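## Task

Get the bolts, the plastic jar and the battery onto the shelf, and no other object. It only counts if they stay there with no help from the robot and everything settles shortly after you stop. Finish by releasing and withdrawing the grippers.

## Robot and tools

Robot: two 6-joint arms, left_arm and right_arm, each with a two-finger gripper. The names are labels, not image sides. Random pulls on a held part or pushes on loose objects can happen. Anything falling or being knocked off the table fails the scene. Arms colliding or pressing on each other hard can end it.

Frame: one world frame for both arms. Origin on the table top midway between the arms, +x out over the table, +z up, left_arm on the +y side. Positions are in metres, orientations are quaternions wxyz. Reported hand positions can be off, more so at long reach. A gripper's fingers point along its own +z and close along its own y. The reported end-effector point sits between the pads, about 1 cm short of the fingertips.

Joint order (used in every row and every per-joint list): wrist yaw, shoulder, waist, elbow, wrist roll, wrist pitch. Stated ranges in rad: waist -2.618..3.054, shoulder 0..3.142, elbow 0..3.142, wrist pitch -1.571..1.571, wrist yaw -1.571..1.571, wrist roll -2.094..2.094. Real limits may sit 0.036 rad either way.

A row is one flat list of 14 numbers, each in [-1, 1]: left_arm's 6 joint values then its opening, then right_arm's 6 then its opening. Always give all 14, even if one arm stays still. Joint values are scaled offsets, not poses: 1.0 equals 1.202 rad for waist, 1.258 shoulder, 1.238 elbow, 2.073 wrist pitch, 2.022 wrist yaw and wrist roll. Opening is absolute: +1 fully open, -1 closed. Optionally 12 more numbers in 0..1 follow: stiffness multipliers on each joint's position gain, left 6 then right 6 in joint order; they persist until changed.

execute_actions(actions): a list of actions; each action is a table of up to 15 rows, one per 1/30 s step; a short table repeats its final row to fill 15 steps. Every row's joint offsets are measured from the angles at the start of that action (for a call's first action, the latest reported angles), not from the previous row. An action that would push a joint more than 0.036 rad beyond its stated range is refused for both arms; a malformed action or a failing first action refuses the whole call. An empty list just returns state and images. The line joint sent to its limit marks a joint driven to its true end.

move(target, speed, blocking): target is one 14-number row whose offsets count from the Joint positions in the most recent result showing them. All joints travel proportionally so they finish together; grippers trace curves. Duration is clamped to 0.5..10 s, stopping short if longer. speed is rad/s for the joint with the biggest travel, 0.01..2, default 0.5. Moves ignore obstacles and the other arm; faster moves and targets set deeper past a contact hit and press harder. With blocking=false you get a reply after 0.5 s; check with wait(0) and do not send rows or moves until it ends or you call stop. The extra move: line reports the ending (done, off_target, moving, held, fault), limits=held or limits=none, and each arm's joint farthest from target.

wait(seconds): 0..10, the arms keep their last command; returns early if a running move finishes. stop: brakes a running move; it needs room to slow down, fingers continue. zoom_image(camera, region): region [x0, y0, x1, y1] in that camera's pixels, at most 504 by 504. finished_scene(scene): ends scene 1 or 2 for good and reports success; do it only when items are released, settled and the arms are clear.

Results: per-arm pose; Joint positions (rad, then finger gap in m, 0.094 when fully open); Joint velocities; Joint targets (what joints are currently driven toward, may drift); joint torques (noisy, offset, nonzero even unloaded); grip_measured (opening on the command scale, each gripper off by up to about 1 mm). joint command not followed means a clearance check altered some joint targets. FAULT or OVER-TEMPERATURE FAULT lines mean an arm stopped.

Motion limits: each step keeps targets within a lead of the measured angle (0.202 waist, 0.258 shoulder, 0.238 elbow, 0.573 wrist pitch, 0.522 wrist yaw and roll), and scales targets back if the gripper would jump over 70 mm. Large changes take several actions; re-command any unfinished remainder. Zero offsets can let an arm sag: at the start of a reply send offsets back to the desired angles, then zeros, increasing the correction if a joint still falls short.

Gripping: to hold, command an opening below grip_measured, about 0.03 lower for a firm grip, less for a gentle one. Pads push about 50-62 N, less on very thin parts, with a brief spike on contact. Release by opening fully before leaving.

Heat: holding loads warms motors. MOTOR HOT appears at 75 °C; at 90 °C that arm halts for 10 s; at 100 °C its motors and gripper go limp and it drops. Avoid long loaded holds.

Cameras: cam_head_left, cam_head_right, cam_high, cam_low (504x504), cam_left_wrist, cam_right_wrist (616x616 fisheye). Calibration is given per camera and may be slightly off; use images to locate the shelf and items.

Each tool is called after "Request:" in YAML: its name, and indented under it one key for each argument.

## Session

Request:
execute_actions:
  actions: []

Scene clock: 0.00 s.
left_arm: end_effector_position=(+0.6193, +0.1863, +0.2895) grip_measured=+1.000 end_effector_quat_wxyz=(-0.506, +0.575, -0.581, +0.276) | right_arm: end_effector_position=(+0.5348, -0.4758, +0.1541) grip_measured=+1.000 end_effector_quat_wxyz=(+0.469, +0.280, +0.838, -0.022)
Joint names: [wrist yaw, shoulder, waist, elbow, wrist roll, wrist pitch]
Joint positions: left_arm=[-0.599  2.005 -0.238  1.844 -1.526 -0.257  0.094] | right_arm=[-0.026  2.187 -0.557  1.785  0.258 -0.192  0.094]
Joint velocities: left_arm=[ 0.022  0.017 -0.017 -0.012  0.022 -0.022  0.   ] | right_arm=[-0.095  0.007  0.017 -0.012  0.007  0.007  0.   ]
Joint torques (N m, as the arm reports them, + toward a larger angle): no reading
Joint targets: left_arm=[-0.605 1.993 -0.238 1.854 -1.520 -0.261] | right_arm=[-0.025 2.172 -0.557 1.797 0.257 -0.188]
Joint stiffness scale: left_arm=[1. 1. 1. 1. 1. 1.] | right_arm=[1. 1. 1. 1. 1. 1.]
camera_calibration (this result's frames):
cam_left_wrist: T_world_to_cam=[[0.366704, 0.0726558, 0.927496, -0.507259], [-0.490013, -0.832368, 0.25894, 0.386225], [0.790832, -0.54944, -0.26963, -0.214947], [0, 0, 0, 1]] pos_world=[0.545256, 0.240237, 0.312516]
cam_right_wrist: T_world_to_cam=[[-0.614847, -0.706839, -0.349774, 0.0379909], [-0.65283, 0.704996, -0.277117, 0.74092], [0.442467, 0.0579582, -0.89491, 0.0311904], [0, 0, 0, 1]] pos_world=[0.493253, -0.4973, 0.246523]

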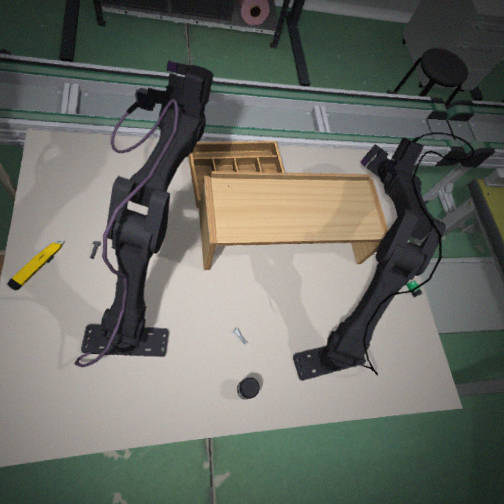

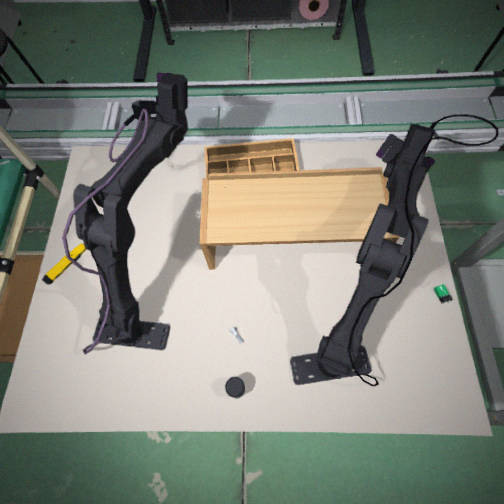

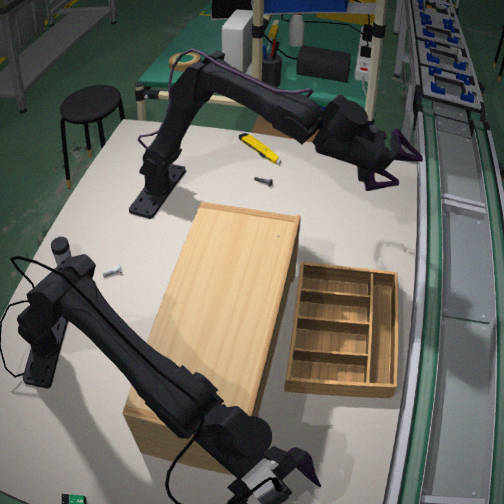

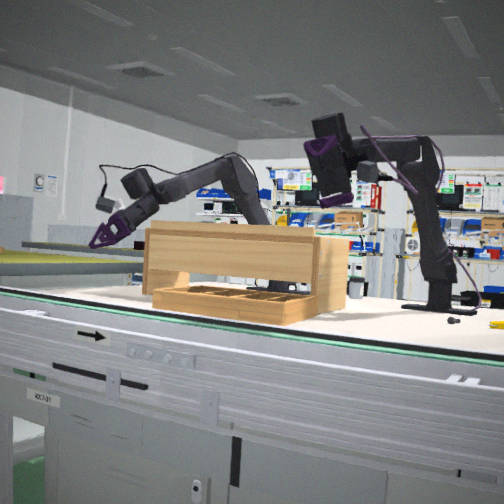

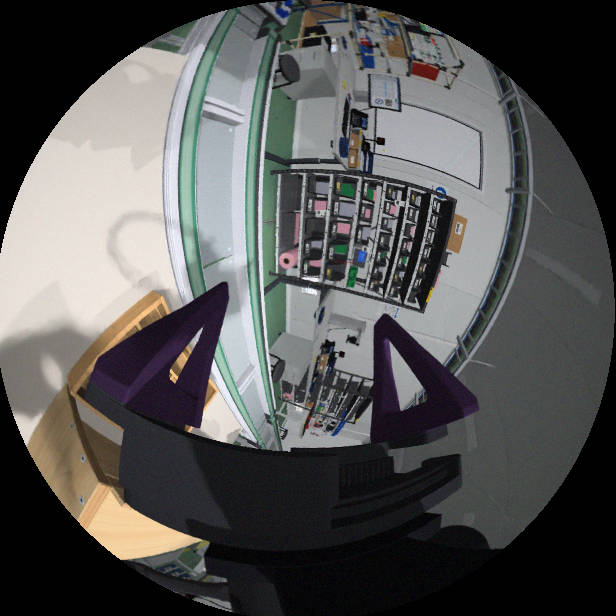

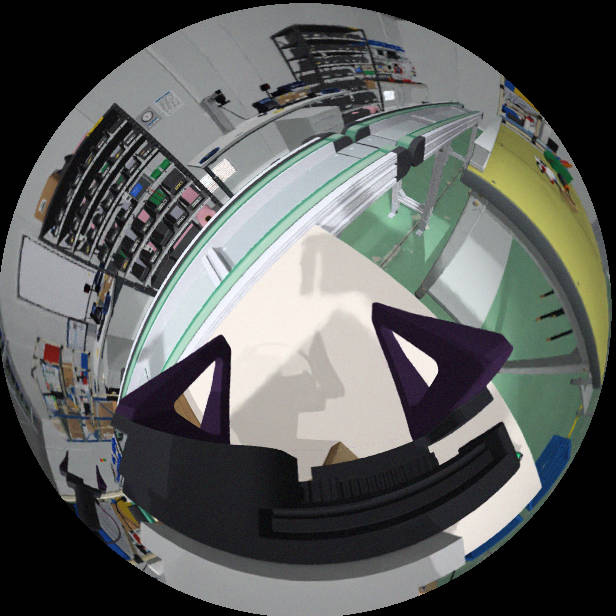

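Request:
zoom_image:
  camera: "cam_head_left"
  region: [60, 220, 130, 280]

Request:
zoom_image:
  camera: "cam_head_left"
  region: [200, 315, 300, 415]

Request:
zoom_image:
  camera: "cam_head_right"
  region: [410, 265, 480, 325]

Region (60, 220, 130, 280) of cam_head_left's 504x504 image, scaled by 7.200, with more detail than that image has; it fills the top 432 rows of this view, and the rest is white.

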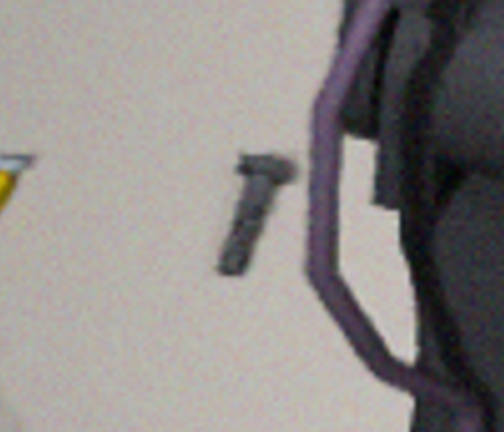

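Region (200, 315, 300, 415) of cam_head_left's 504x504 image, scaled by 5.040, with more detail than that image has.

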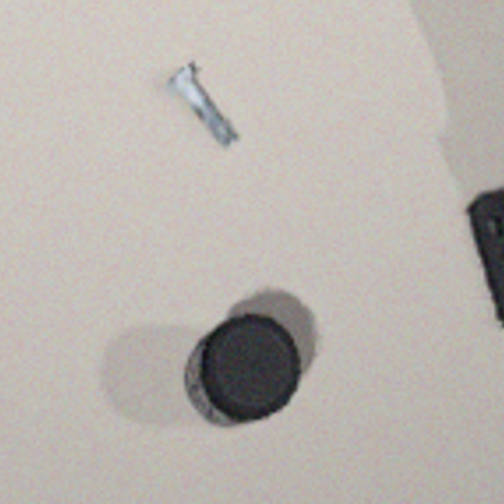

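Region (410, 265, 480, 325) of cam_head_right's 504x504 image, scaled by 7.200, with more detail than that image has; it fills the top 432 rows of this view, and the rest is white.

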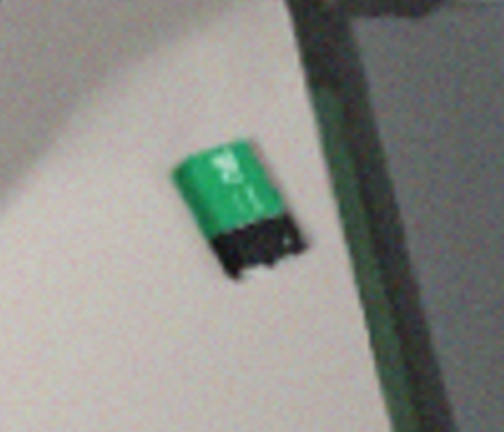

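Request:
move:
  target: [0.393,-0.497,0.649,-0.783,1.0,-0.270,0.1, -0.1435,-0.188,-0.663,-0.2065,-0.829,-0.432,0.3]
  speed: 1.6

Scene clock: 27.67 s.
left_arm: end_effector_position=(+0.3060, +0.3777, +0.0687) grip_measured=+0.102 end_effector_quat_wxyz=(+0.145, +0.049, +0.988, -0.031) | right_arm: end_effector_position=(+0.1455, -0.5746, +0.0695) grip_measured=+0.302 end_effector_quat_wxyz=(+0.150, -0.110, +0.983, +0.015)
Joint names: [wrist yaw, shoulder, waist, elbow, wrist roll, wrist pitch]
Joint positions: left_arm=[ 0.183  1.409  0.531  0.88   0.485 -0.806  0.052] | right_arm=[-0.298  1.982 -1.352  1.539 -1.41  -1.076  0.061]
Joint velocities: left_arm=[-0.022 -0.002 -0.012 -0.007 -0.007 -0.022  0.001] | right_arm=[ 0.037 -0.002  0.007 -0.002 -0.007 -0.007 -0.001]
Joint torques (N m, as the arm reports them, + toward a larger angle): left_arm=[ 0.27 -7.11  0.96  4.93  0.09  0.59] | right_arm=[ -0.33 -13.21  -0.24   4.43  -0.06  -0.12]
Joint targets: left_arm=[0.195 1.380 0.542 0.875 0.496 -0.817] | right_arm=[-0.317 1.951 -1.354 1.529 -1.418 -1.088]
Joint stiffness scale: left_arm=[1. 1. 1. 1. 1. 1.] | right_arm=[1. 1. 1. 1. 1. 1.]
move: off_target (left_arm, right_arm); limits=none; left_arm: farthest joint: the shoulder, 0.029 radians from its target (0.625 radians at the start); right_arm: farthest joint: the shoulder, 0.031 radians from its target (0.237 radians at the start)
camera_calibration (this result's frames):
cam_left_wrist: T_world_to_cam=[[0.153062, -0.984819, 0.0818712, 0.321404], [-0.837109, -0.0851826, 0.540363, 0.25385], [-0.525186, -0.151244, -0.83744, 0.369771], [0, 0, 0, 1]] pos_world=[0.357504, 0.394074, 0.146176]
cam_right_wrist: T_world_to_cam=[[-0.000970635, -0.999978, 0.0065846, -0.583319], [-0.955252, 0.00287485, 0.295779, 0.133757], [-0.295791, -0.00600286, -0.955234, 0.208332], [0, 0, 0, 1]] pos_world=[0.188828, -0.58244, 0.163285]

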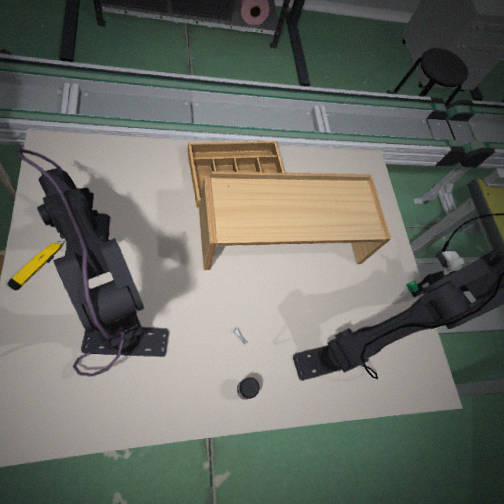

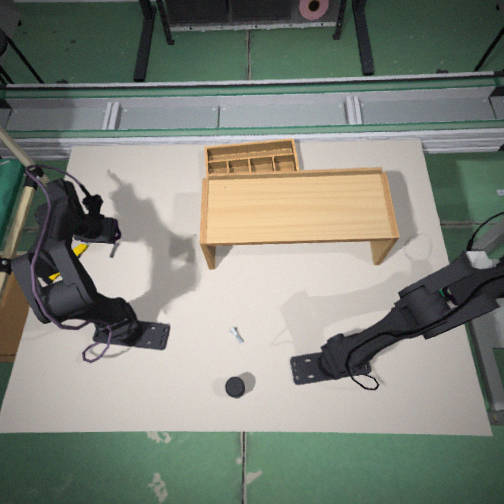

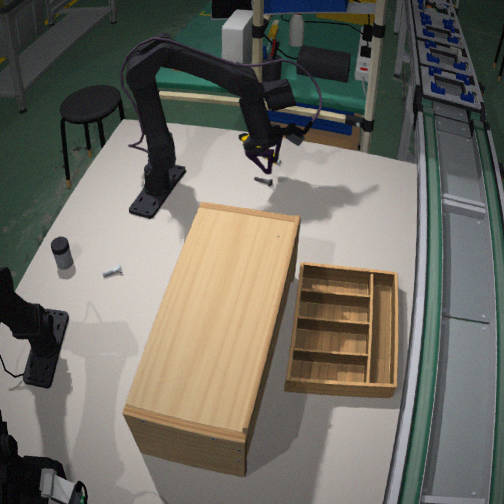

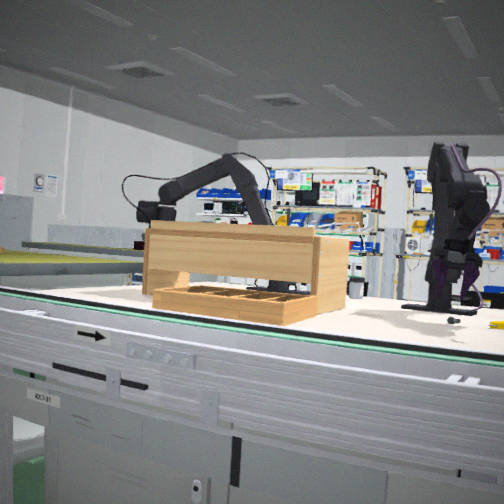

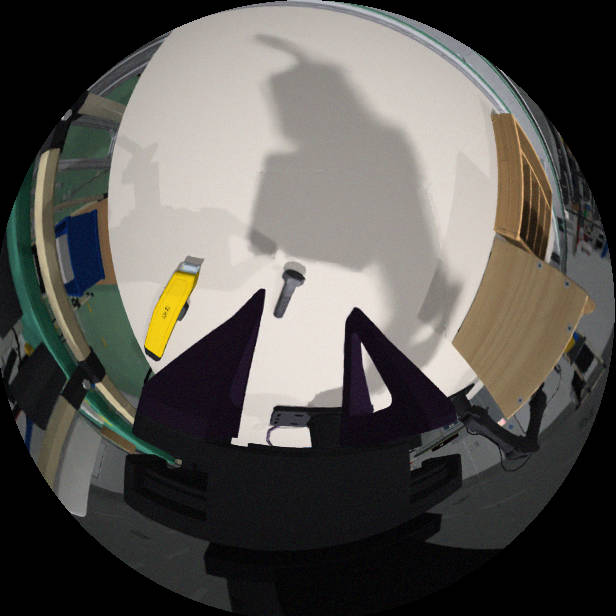

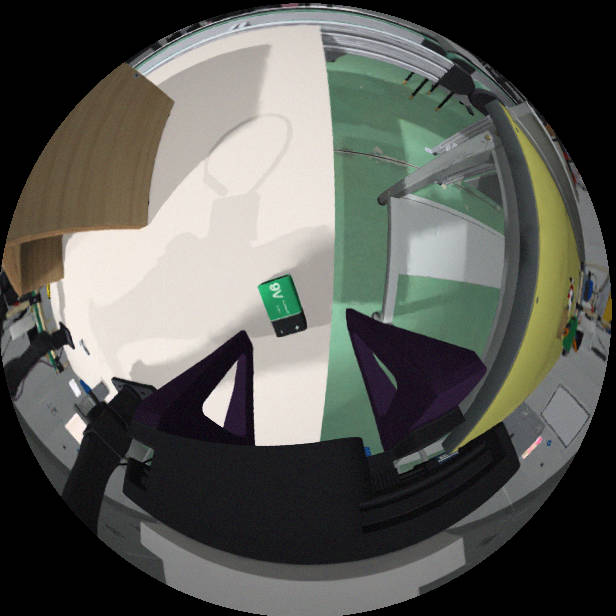

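Request:
zoom_image:
  camera: "cam_left_wrist"
  region: [250, 250, 370, 340]

Request:
zoom_image:
  camera: "cam_right_wrist"
  region: [230, 265, 360, 355]

Region (250, 250, 370, 340) of cam_left_wrist's 616x616 image, scaled by 4.200, with more detail than that image has; it fills the top 378 rows of this view, and the rest is white.

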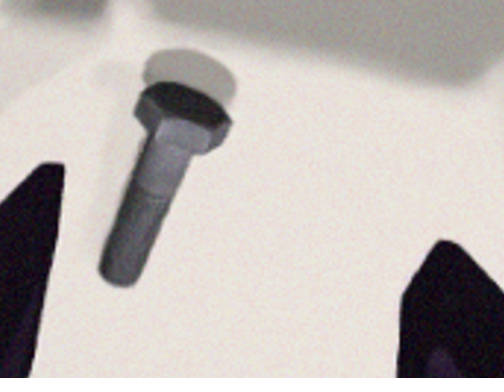

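Region (230, 265, 360, 355) of cam_right_wrist's 616x616 image, scaled by 3.877, with more detail than that image has; it fills the top 349 rows of this view, and the rest is white.

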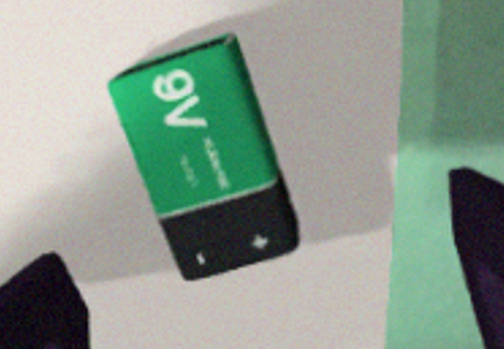

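Request:
move:
  target: [0.007,0.008,0.053,-0.132,0.096,0.083,0.1, -0.009,0.017,0.018,-0.094,-0.039,0.0545,0.3]
  speed: 0.4

Scene clock: 40.03 s.
left_arm: end_effector_position=(+0.2889, +0.3850, +0.0316) grip_measured=+0.102 end_effector_quat_wxyz=(+0.148, +0.114, +0.982, -0.014) | right_arm: end_effector_position=(+0.1466, -0.5632, +0.0360) grip_measured=+0.302 end_effector_quat_wxyz=(+0.148, -0.150, +0.977, +0.021)
Joint names: [wrist yaw, shoulder, waist, elbow, wrist roll, wrist pitch]
Joint positions: left_arm=[ 0.183  1.409  0.583  0.722  0.667 -0.647  0.052] | right_arm=[-0.298  2.    -1.338  1.429 -1.481 -0.969  0.061]
Joint velocities: left_arm=[ 0.051  0.007  0.002 -0.012  0.051 -0.007  0.001] | right_arm=[-0.081  0.012  0.002  0.007 -0.066 -0.022  0.   ]
Joint torques (N m, as the arm reports them, + toward a larger angle): left_arm=[ 0.27 -3.43  0.89  4.61  0.09  0.94] | right_arm=[-0.32 -9.99  0.88  4.42  0.    0.01]
Joint targets: left_arm=[0.197 1.419 0.595 0.716 0.679 -0.634] | right_arm=[-0.316 2.003 -1.330 1.422 -1.489 -0.963]
Joint stiffness scale: left_arm=[1. 1. 1. 1. 1. 1.] | right_arm=[1. 1. 1. 1. 1. 1.]
move: done; limits=none; left_arm: farthest joint: the wrist yaw, 0.014 radians from its target (0.014 radians at the start); right_arm: farthest joint: the wrist yaw, 0.019 radians from its target (0.019 radians at the start)
camera_calibration (this result's frames):
cam_left_wrist: T_world_to_cam=[[0.0301282, -0.999045, 0.0316349, 0.376857], [-0.850115, -0.00896456, 0.52652, 0.23501], [-0.525734, -0.0427564, -0.849574, 0.289608], [0, 0, 0, 1]] pos_world=[0.340689, 0.390987, 0.110384]
cam_right_wrist: T_world_to_cam=[[0.0808327, -0.996707, 0.00639083, -0.581915], [-0.95139, -0.0752425, 0.298657, 0.0999874], [-0.297193, -0.0302214, -0.954339, 0.16327], [0, 0, 0, 1]] pos_world=[0.190688, -0.567542, 0.129672]

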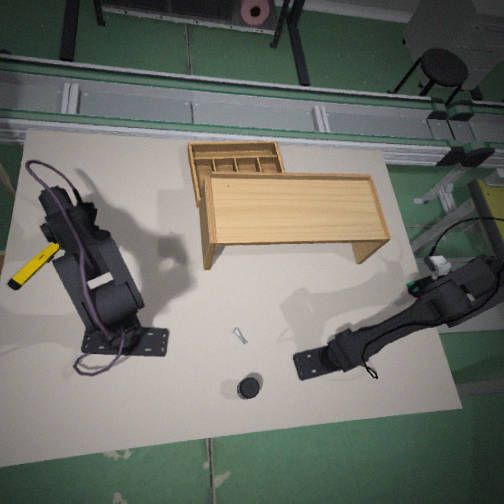

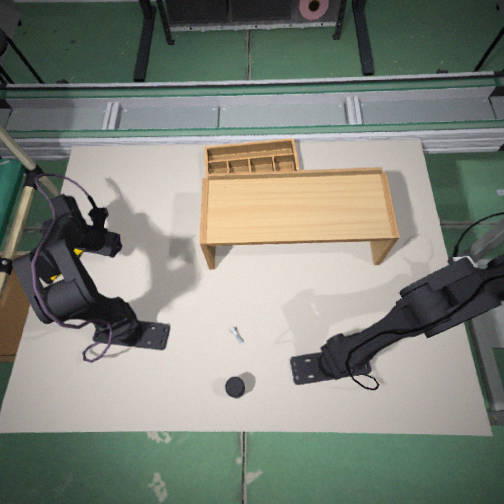

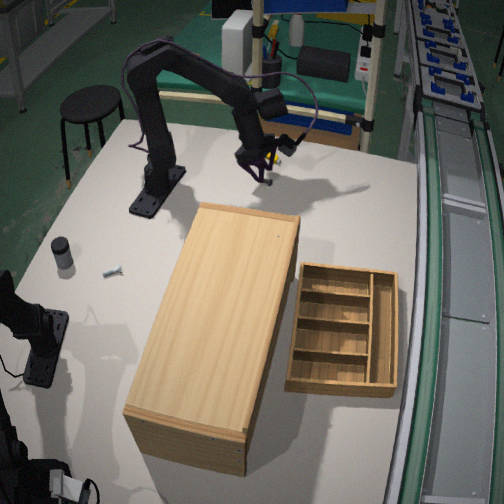

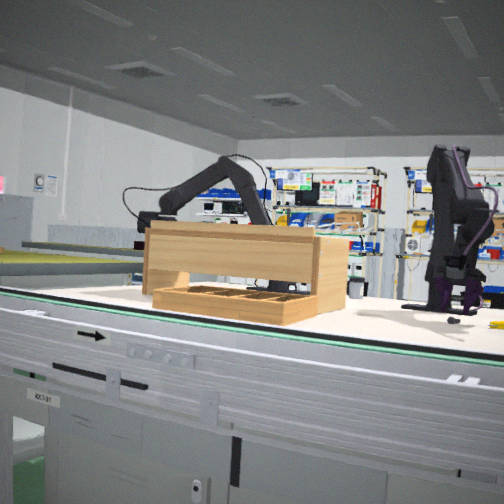

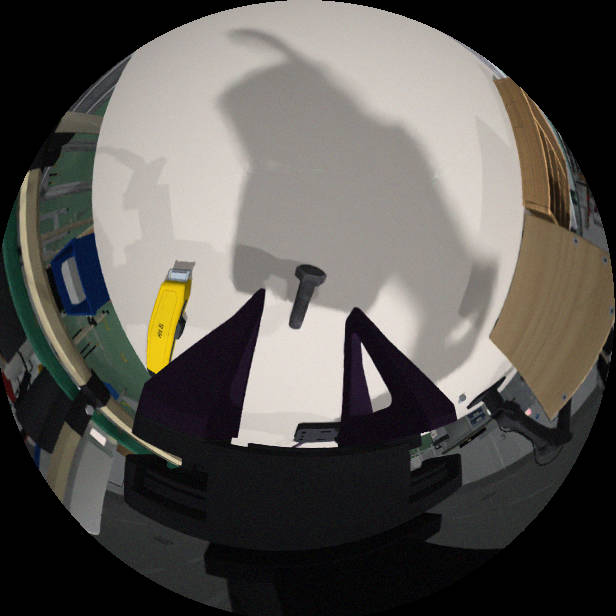

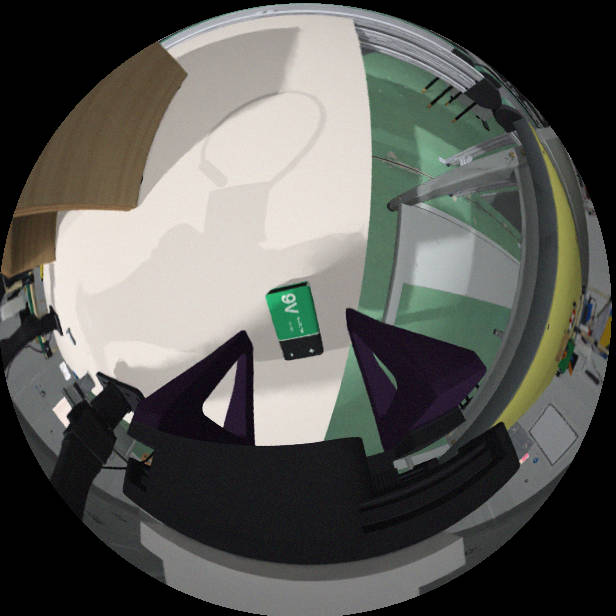

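Request:
move:
  target: [0.007,0.025,0.019,-0.052,0.005,0.043,-0.1, -0.009,0.027,0,-0.0405,0,0.0365,0.15]
  speed: 0.15

Scene clock: 46.10 s.
left_arm: end_effector_position=(+0.2845, +0.3858, +0.0155) grip_measured=-0.098 end_effector_quat_wxyz=(+0.148, +0.109, +0.983, -0.013) | right_arm: end_effector_position=(+0.1486, -0.5664, +0.0209) grip_measured=+0.151 end_effector_quat_wxyz=(+0.151, -0.151, +0.977, +0.014)
Joint names: [wrist yaw, shoulder, waist, elbow, wrist roll, wrist pitch]
Joint positions: left_arm=[ 0.184  1.428  0.594  0.666  0.668 -0.572  0.042] | right_arm=[-0.301  2.022 -1.338  1.395 -1.481 -0.9    0.054]
Joint velocities: left_arm=[-0.037 -0.022 -0.002 -0.007 -0.007  0.022  0.   ] | right_arm=[-0.037  0.007  0.012  0.002 -0.007 -0.051  0.001]
Joint torques (N m, as the arm reports them, + toward a larger angle): left_arm=[ 0.25 -3.43  0.96  4.41  0.1   0.91] | right_arm=[-0.29 -9.12 -0.01  3.62  0.01  0.03]
Joint targets: left_arm=[0.197 1.440 0.606 0.658 0.677 -0.558] | right_arm=[-0.316 2.034 -1.338 1.378 -1.481 -0.894]
Joint stiffness scale: left_arm=[1. 1. 1. 1. 1. 1.] | right_arm=[1. 1. 1. 1. 1. 1.]
move: done; limits=none; left_arm: farthest joint: the wrist pitch, 0.014 radians from its target (0.089 radians at the start); right_arm: farthest joint: the elbow, 0.017 radians from its target (0.050 radians at the start)
camera_calibration (this result's frames):
cam_left_wrist: T_world_to_cam=[[0.0403486, -0.998672, 0.0320216, 0.375261], [-0.8499, -0.0174511, 0.526655, 0.242978], [-0.525397, -0.048465, -0.849476, 0.275681], [0, 0, 0, 1]] pos_world=[0.336207, 0.392364, 0.0942025]
cam_right_wrist: T_world_to_cam=[[0.0808509, -0.996549, 0.0188017, -0.585352], [-0.953896, -0.0718926, 0.291401, 0.108535], [-0.289044, -0.0414949, -0.956416, 0.141773], [0, 0, 0, 1]] pos_world=[0.191836, -0.569646, 0.114973]

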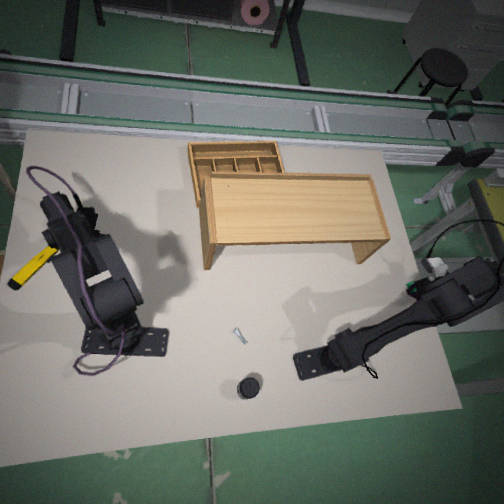

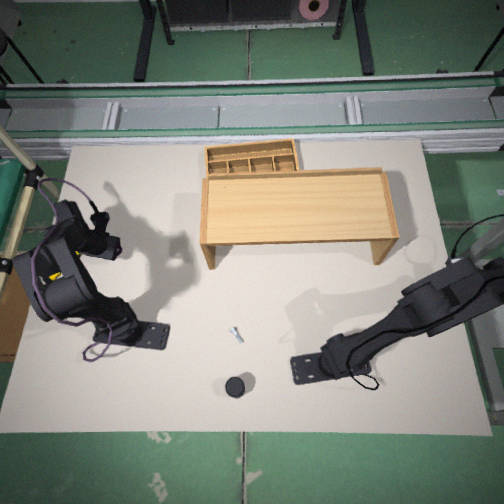

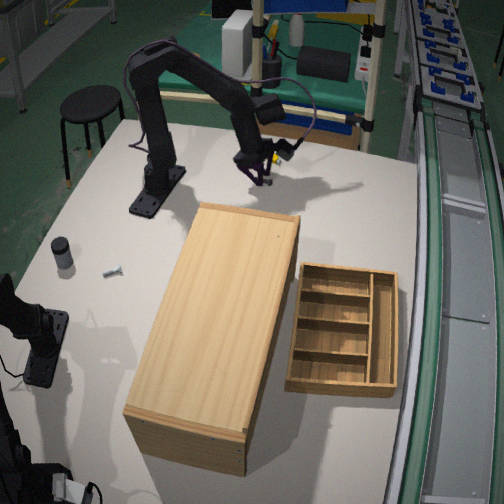

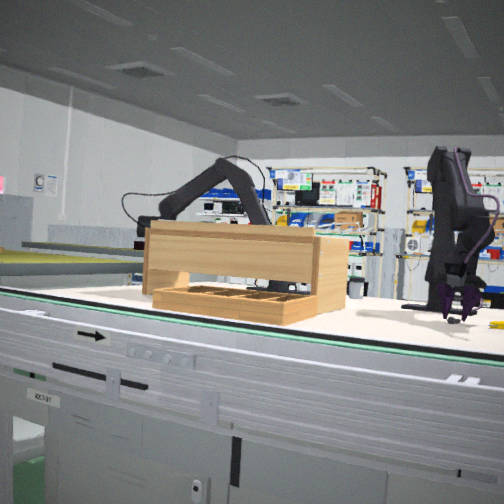

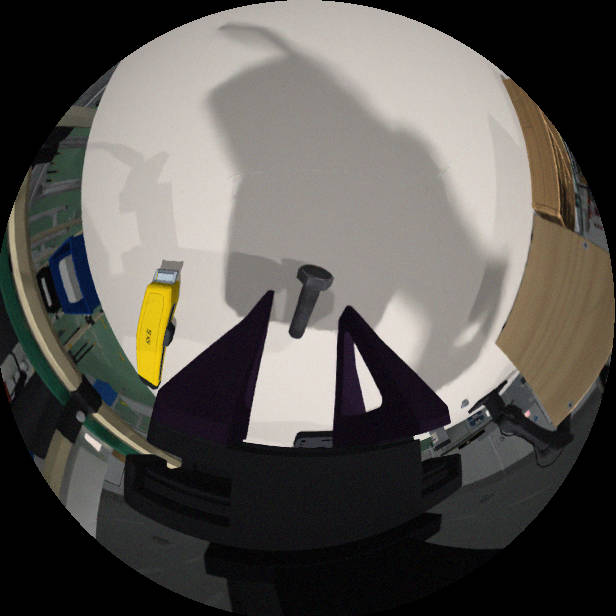

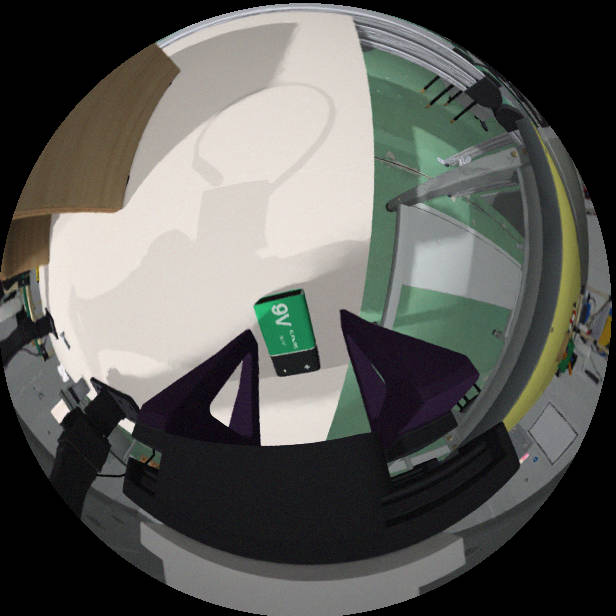

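Request:
execute_actions:
  actions:
    - [[0.005,0.004,0,0,0,0.003,-0.2,-0.006,-0.004,0,0.004,0,-0.006,0.12],[0.005,0.004,0,0,0,0.003,-0.3,-0.006,-0.004,0,0.004,0,-0.01,0.08],[0.005,0.004,0,0,0,0.003,-0.4,-0.006,-0.004,0,0.004,0,-0.012,0.02],[0.005,0.004,0,0,0,0.003,-0.48,-0.006,-0.004,0,0.004,0,-0.012,-0.05],[0.005,0.004,0,0,0,0.003,-0.55,-0.006,-0.004,0,0.004,0,-0.012,-0.12],[0.005,0.004,0,0,0,0.003,-0.61,-0.006,-0.004,0,0.004,0,-0.012,-0.19],[0.005,0.004,0,0,0,0.003,-0.66,-0.006,-0.004,0,0.004,0,-0.012,-0.26],[0.005,0.004,0,0,0,0.003,-0.7,-0.006,-0.004,0,0.004,0,-0.012,-0.32],[0.005,0.004,0,0,0,0.003,-0.73,-0.006,-0.004,0,0.004,0,-0.012,-0.37],[0.005,0.004,0,0,0,0.003,-0.76,-0.006,-0.004,0,0.004,0,-0.012,-0.41],[0.005,0.004,0,0,0,0.003,-0.78,-0.006,-0.004,0,0.004,0,-0.012,-0.44],[0.005,0.004,0,0,0,0.003,-0.8,-0.006,-0.004,0,0.004,0,-0.012,-0.46],[0.005,0.004,0,0,0,0.003,-0.82,-0.006,-0.004,0,0.004,0,-0.012,-0.48],[0.005,0.004,0,0,0,0.003,-0.84,-0.006,-0.004,0,0.004,0,-0.012,-0.5]]

Request:
wait:
  seconds: 0.2

Scene clock: 53.13 s.
left_arm: end_effector_position=(+0.2845, +0.3858, +0.0155) grip_measured=-0.834 end_effector_quat_wxyz=(+0.148, +0.109, +0.983, -0.013) | right_arm: end_effector_position=(+0.1474, -0.5636, +0.0208) grip_measured=-0.469 end_effector_quat_wxyz=(+0.149, -0.150, +0.977, +0.021)
Joint names: [wrist yaw, shoulder, waist, elbow, wrist roll, wrist pitch]
Joint positions: left_arm=[ 0.184  1.428  0.594  0.666  0.668 -0.571  0.008] | right_arm=[-0.301  2.022 -1.338  1.395 -1.481 -0.913  0.025]
Joint velocities: left_arm=[-0.066 -0.012 -0.017  0.002  0.037 -0.007 -0.004] | right_arm=[-0.051 -0.002 -0.002  0.007 -0.081 -0.022 -0.   ]
Joint torques (N m, as the arm reports them, + toward a larger angle): left_arm=[ 0.23 -3.96 -0.01  4.83 -0.02  0.85] | right_arm=[ -0.24 -10.74  -0.04   5.14   0.    -0.16]
Joint targets: left_arm=[0.194 1.433 0.594 0.666 0.668 -0.565] | right_arm=[-0.313 2.017 -1.338 1.400 -1.481 -0.925]
Joint stiffness scale: left_arm=[1. 1. 1. 1. 1. 1.] | right_arm=[1. 1. 1. 1. 1. 1.]
camera_calibration (this result's frames):
cam_left_wrist: T_world_to_cam=[[0.0403378, -0.998678, 0.0318629, 0.375306], [-0.850079, -0.0175421, 0.526362, 0.243126], [-0.525108, -0.0483183, -0.849663, 0.275608], [0, 0, 0, 1]] pos_world=[0.336262, 0.392392, 0.0942432]
cam_right_wrist: T_world_to_cam=[[0.080912, -0.996698, 0.00680546, -0.582309], [-0.952496, -0.0753088, 0.295092, 0.105466], [-0.293605, -0.0303586, -0.955445, 0.148381], [0, 0, 0, 1]] pos_world=[0.191137, -0.567939, 0.11461]

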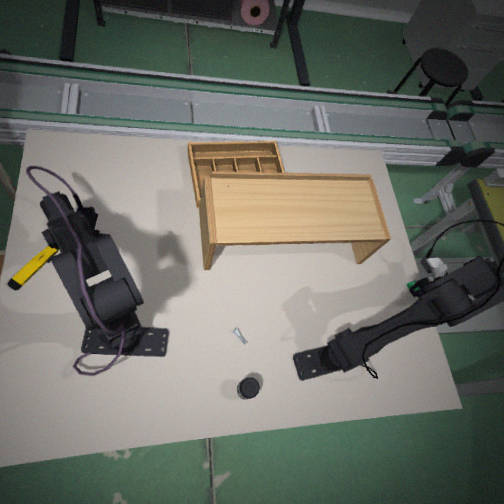

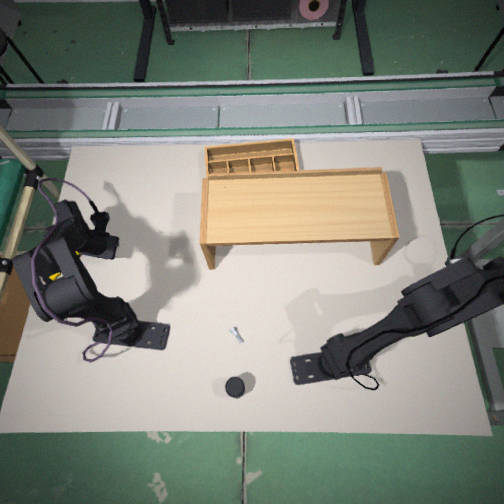

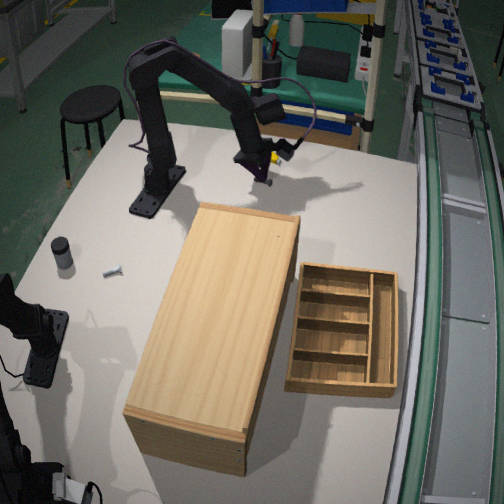

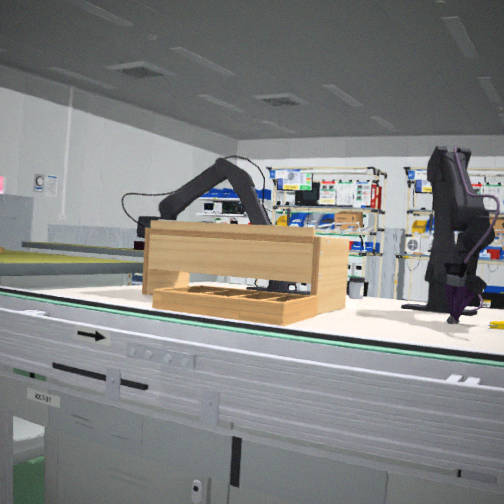

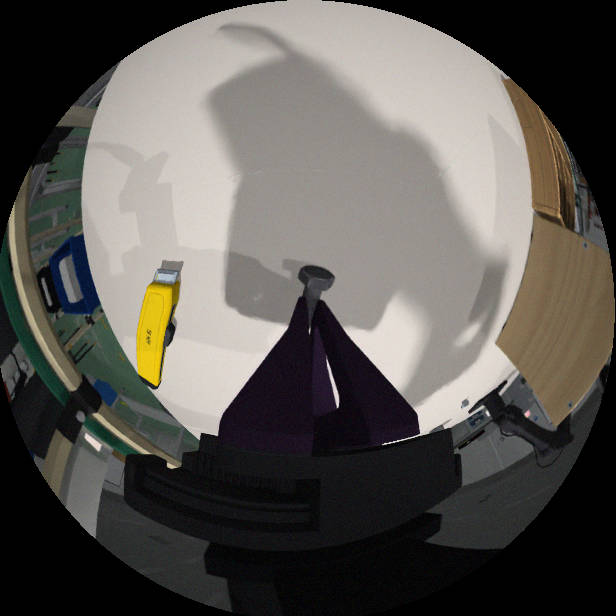

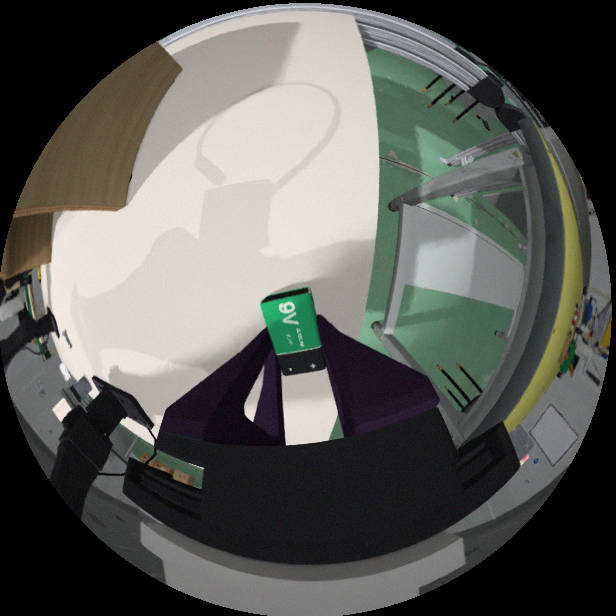

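Scene clock: 53.33 s.
left_arm: end_effector_position=(+0.2845, +0.3858, +0.0155) grip_measured=-0.835 end_effector_quat_wxyz=(+0.148, +0.109, +0.983, -0.013) | right_arm: end_effector_position=(+0.1474, -0.5636, +0.0208) grip_measured=-0.469 end_effector_quat_wxyz=(+0.149, -0.150, +0.977, +0.021)
Joint names: [wrist yaw, shoulder, waist, elbow, wrist roll, wrist pitch]
Joint positions: left_arm=[ 0.184  1.428  0.594  0.666  0.668 -0.571  0.008] | right_arm=[-0.301  2.022 -1.338  1.395 -1.481 -0.913  0.025]
Joint velocities: left_arm=[-0.022 -0.012 -0.002 -0.007  0.051 -0.007 -0.001] | right_arm=[-0.037  0.002 -0.012  0.007 -0.037  0.007 -0.001]
Joint torques (N m, as the arm reports them, + toward a larger angle): left_arm=[ 0.24 -3.84 -0.05  4.93  0.02  0.84] | right_arm=[ -0.26 -10.73  -0.03   5.13   0.01  -0.16]
Joint targets: left_arm=[0.194 1.433 0.594 0.666 0.668 -0.565] | right_arm=[-0.313 2.017 -1.338 1.400 -1.481 -0.925]
Joint stiffness scale: left_arm=[1. 1. 1. 1. 1. 1.] | right_arm=[1. 1. 1. 1. 1. 1.]
wait: 0.20 s; at rest by 0.17 s
camera_calibration (this result's frames):
cam_left_wrist: T_world_to_cam=[[0.0403378, -0.998678, 0.0318629, 0.375306], [-0.850079, -0.0175421, 0.526362, 0.243126], [-0.525108, -0.0483183, -0.849663, 0.275608], [0, 0, 0, 1]] pos_world=[0.336262, 0.392392, 0.0942432]
cam_right_wrist: T_world_to_cam=[[0.080912, -0.996698, 0.00680546, -0.582309], [-0.952496, -0.0753088, 0.295092, 0.105466], [-0.293605, -0.0303586, -0.955445, 0.148381], [0, 0, 0, 1]] pos_world=[0.191137, -0.567939, 0.11461]

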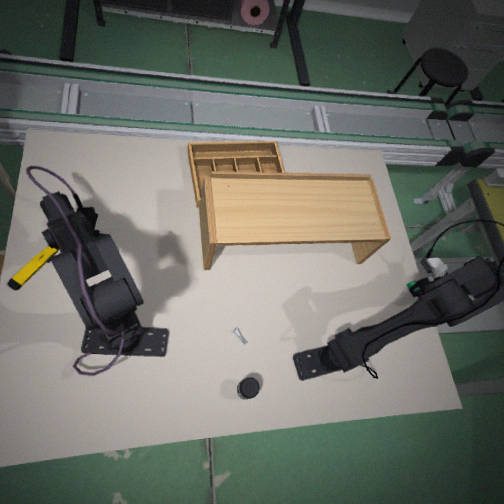

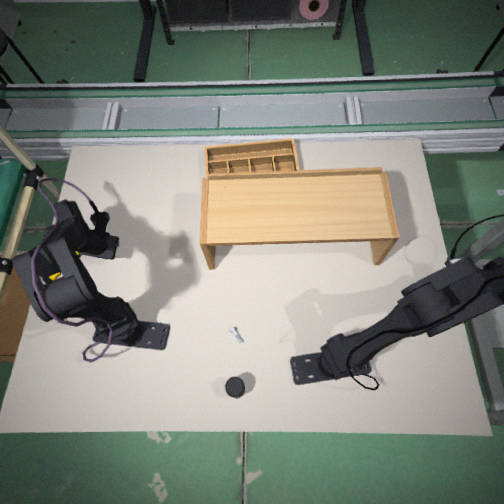

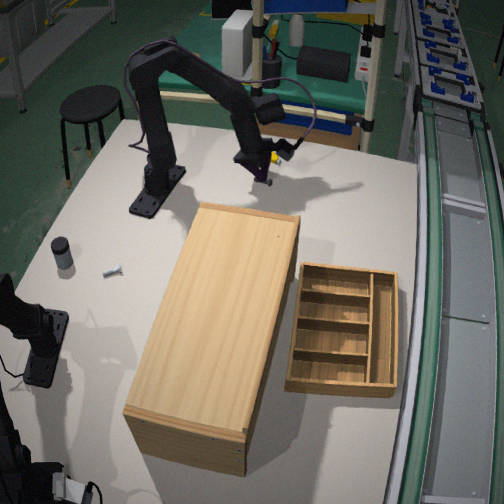

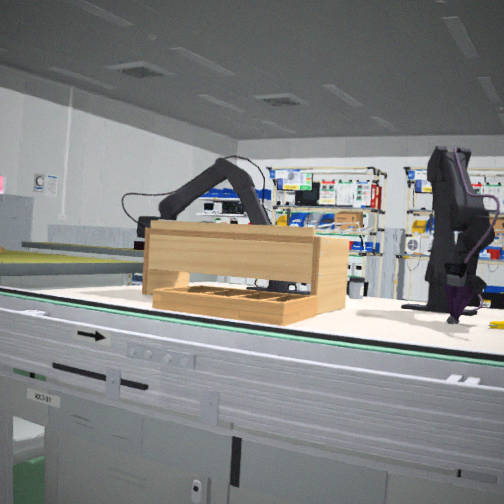

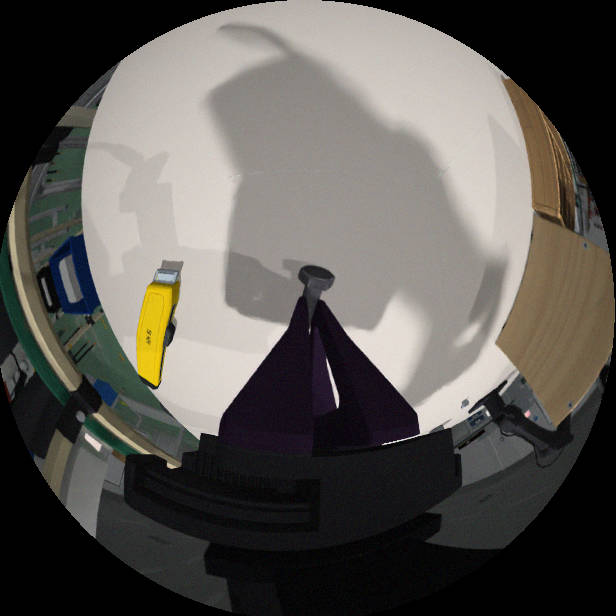

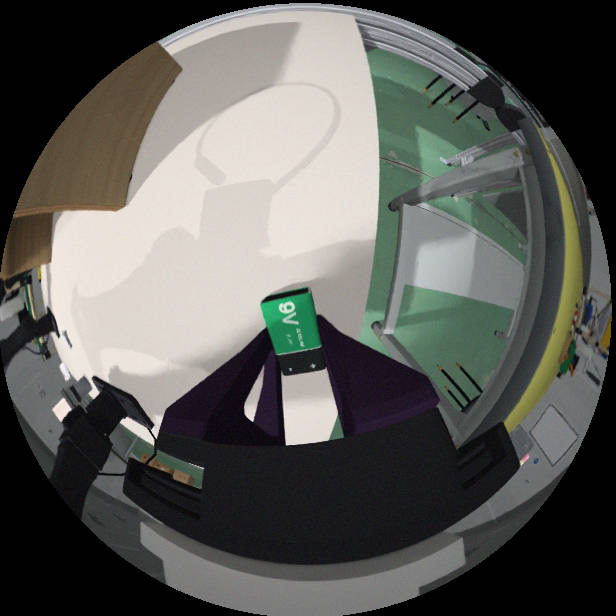

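Request:
execute_actions:
  actions:
    - [[0.005,0.004,0,0,0,0.003,-0.7,-0.006,-0.004,0,0.004,0,-0.004,-0.51],[0.005,0.004,0,0,0,0.003,-0.55,-0.006,-0.004,0,0.004,0,-0.004,-0.51],[0.005,0.008,0,0,0,0.005,-0.5,-0.006,-0.004,0,0.004,0,-0.004,-0.51],[0.005,0.012,0,0,0,0.007,-0.5,-0.006,-0.004,0,0.004,0,-0.004,-0.51],[0.005,0.016,0,0,0,0.009,-0.5,-0.006,-0.004,0,0.004,0,-0.004,-0.51],[0.005,0.02,0,0,0,0.01,-0.5,-0.006,-0.004,0,0.004,0,-0.004,-0.51],[0.005,0.024,0,0,0,0.012,-0.5,-0.006,-0.004,0,0.004,0,-0.004,-0.51],[0.005,0.028,0,0,0,0.013,-0.5,-0.006,-0.004,0,0.004,0,-0.004,-0.51],[0.005,0.031,0,0,0,0.0145,-0.5,-0.006,-0.004,0,0.004,0,-0.004,-0.51],[0.005,0.034,0,0,0,0.0145,-0.5,-0.006,-0.004,0,0.004,0,-0.004,-0.51]]

Request:
zoom_image:
  camera: "cam_low"
  region: [420, 280, 500, 335]

Scene clock: 60.27 s.
left_arm: end_effector_position=(+0.2852, +0.3861, +0.0094) grip_measured=-0.502 end_effector_quat_wxyz=(+0.143, +0.108, +0.984, -0.017) | right_arm: end_effector_position=(+0.1474, -0.5636, +0.0208) grip_measured=-0.469 end_effector_quat_wxyz=(+0.149, -0.150, +0.977, +0.021)
Joint names: [wrist yaw, shoulder, waist, elbow, wrist roll, wrist pitch]
Joint positions: left_arm=[ 0.184  1.457  0.594  0.666  0.668 -0.556  0.023] | right_arm=[-0.301  2.022 -1.338  1.395 -1.481 -0.913  0.025]
Joint velocities: left_arm=[-0.007  0.012 -0.002 -0.002 -0.037 -0.022  0.   ] | right_arm=[-0.022  0.002 -0.017  0.012 -0.022 -0.022  0.   ]
Joint torques (N m, as the arm reports them, + toward a larger angle): left_arm=[ 0.26 -3.41 -0.05  4.96 -0.04  0.84] | right_arm=[ -0.26 -10.74  -0.01   5.13   0.    -0.11]
Joint targets: left_arm=[0.194 1.471 0.594 0.666 0.668 -0.541] | right_arm=[-0.313 2.017 -1.338 1.400 -1.481 -0.922]
Joint stiffness scale: left_arm=[1. 1. 1. 1. 1. 1.] | right_arm=[1. 1. 1. 1. 1. 1.]
camera_calibration (this result's frames):
cam_left_wrist: T_world_to_cam=[[0.0406593, -0.99846, 0.0377537, 0.375479], [-0.843844, -0.0140806, 0.536404, 0.243622], [-0.535046, -0.053668, -0.843116, 0.275649], [0, 0, 0, 1]] pos_world=[0.337797, 0.393124, 0.0875483]
cam_right_wrist: T_world_to_cam=[[0.080913, -0.9967, 0.00644191, -0.582216], [-0.952454, -0.075413, 0.295203, 0.105373], [-0.293743, -0.0300214, -0.955413, 0.14858], [0, 0, 0, 1]] pos_world=[0.191116, -0.567888, 0.1146]

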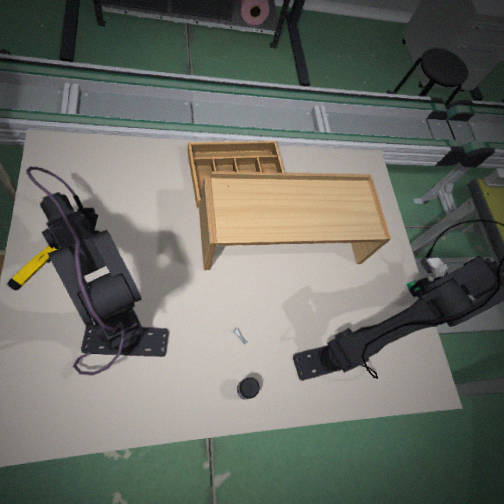

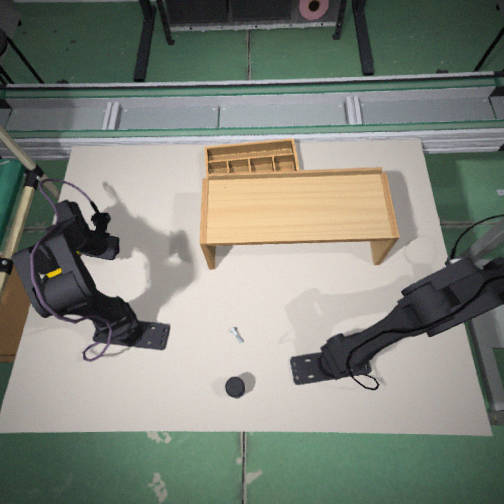

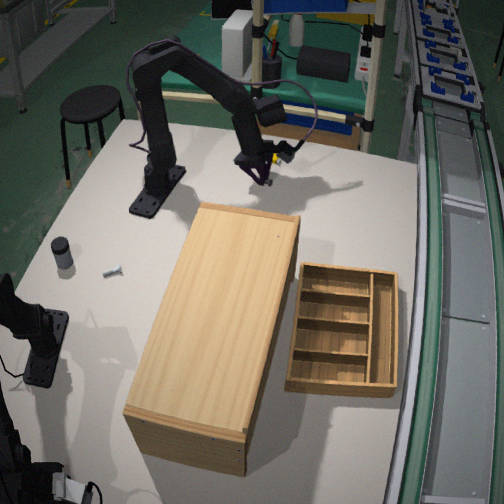

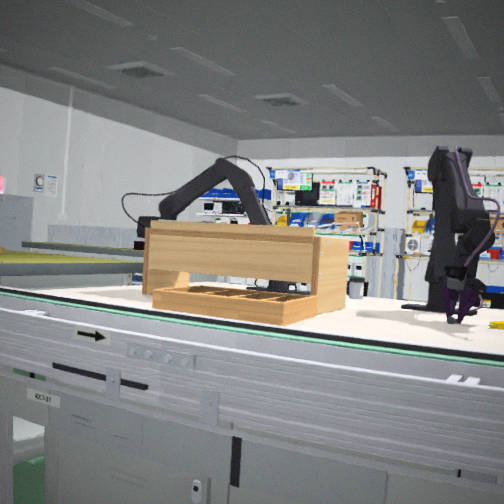

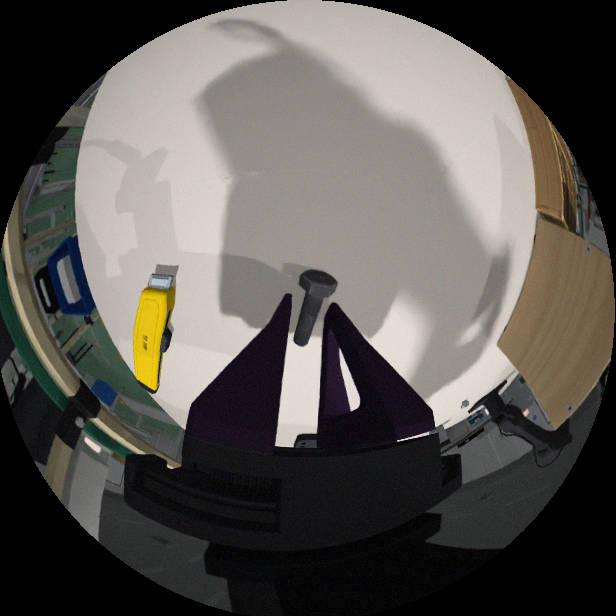

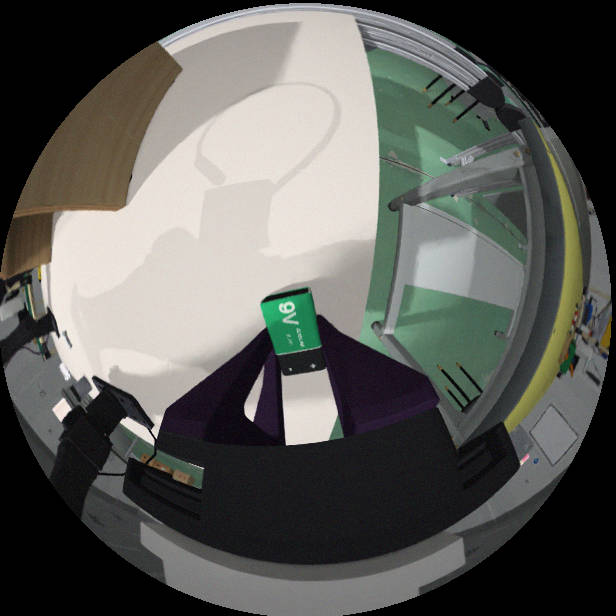

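Region (420, 280, 500, 335) of cam_low's 504x504 image, scaled by 6.300, with more detail than that image has; it fills the top 346 rows of this view, and the rest is white.

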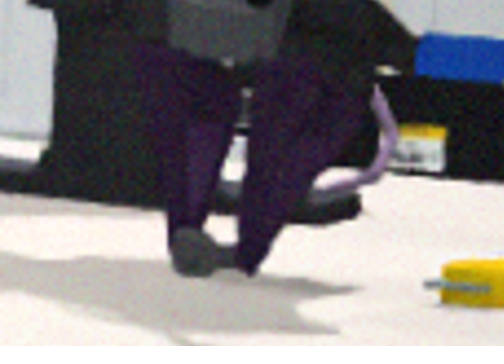

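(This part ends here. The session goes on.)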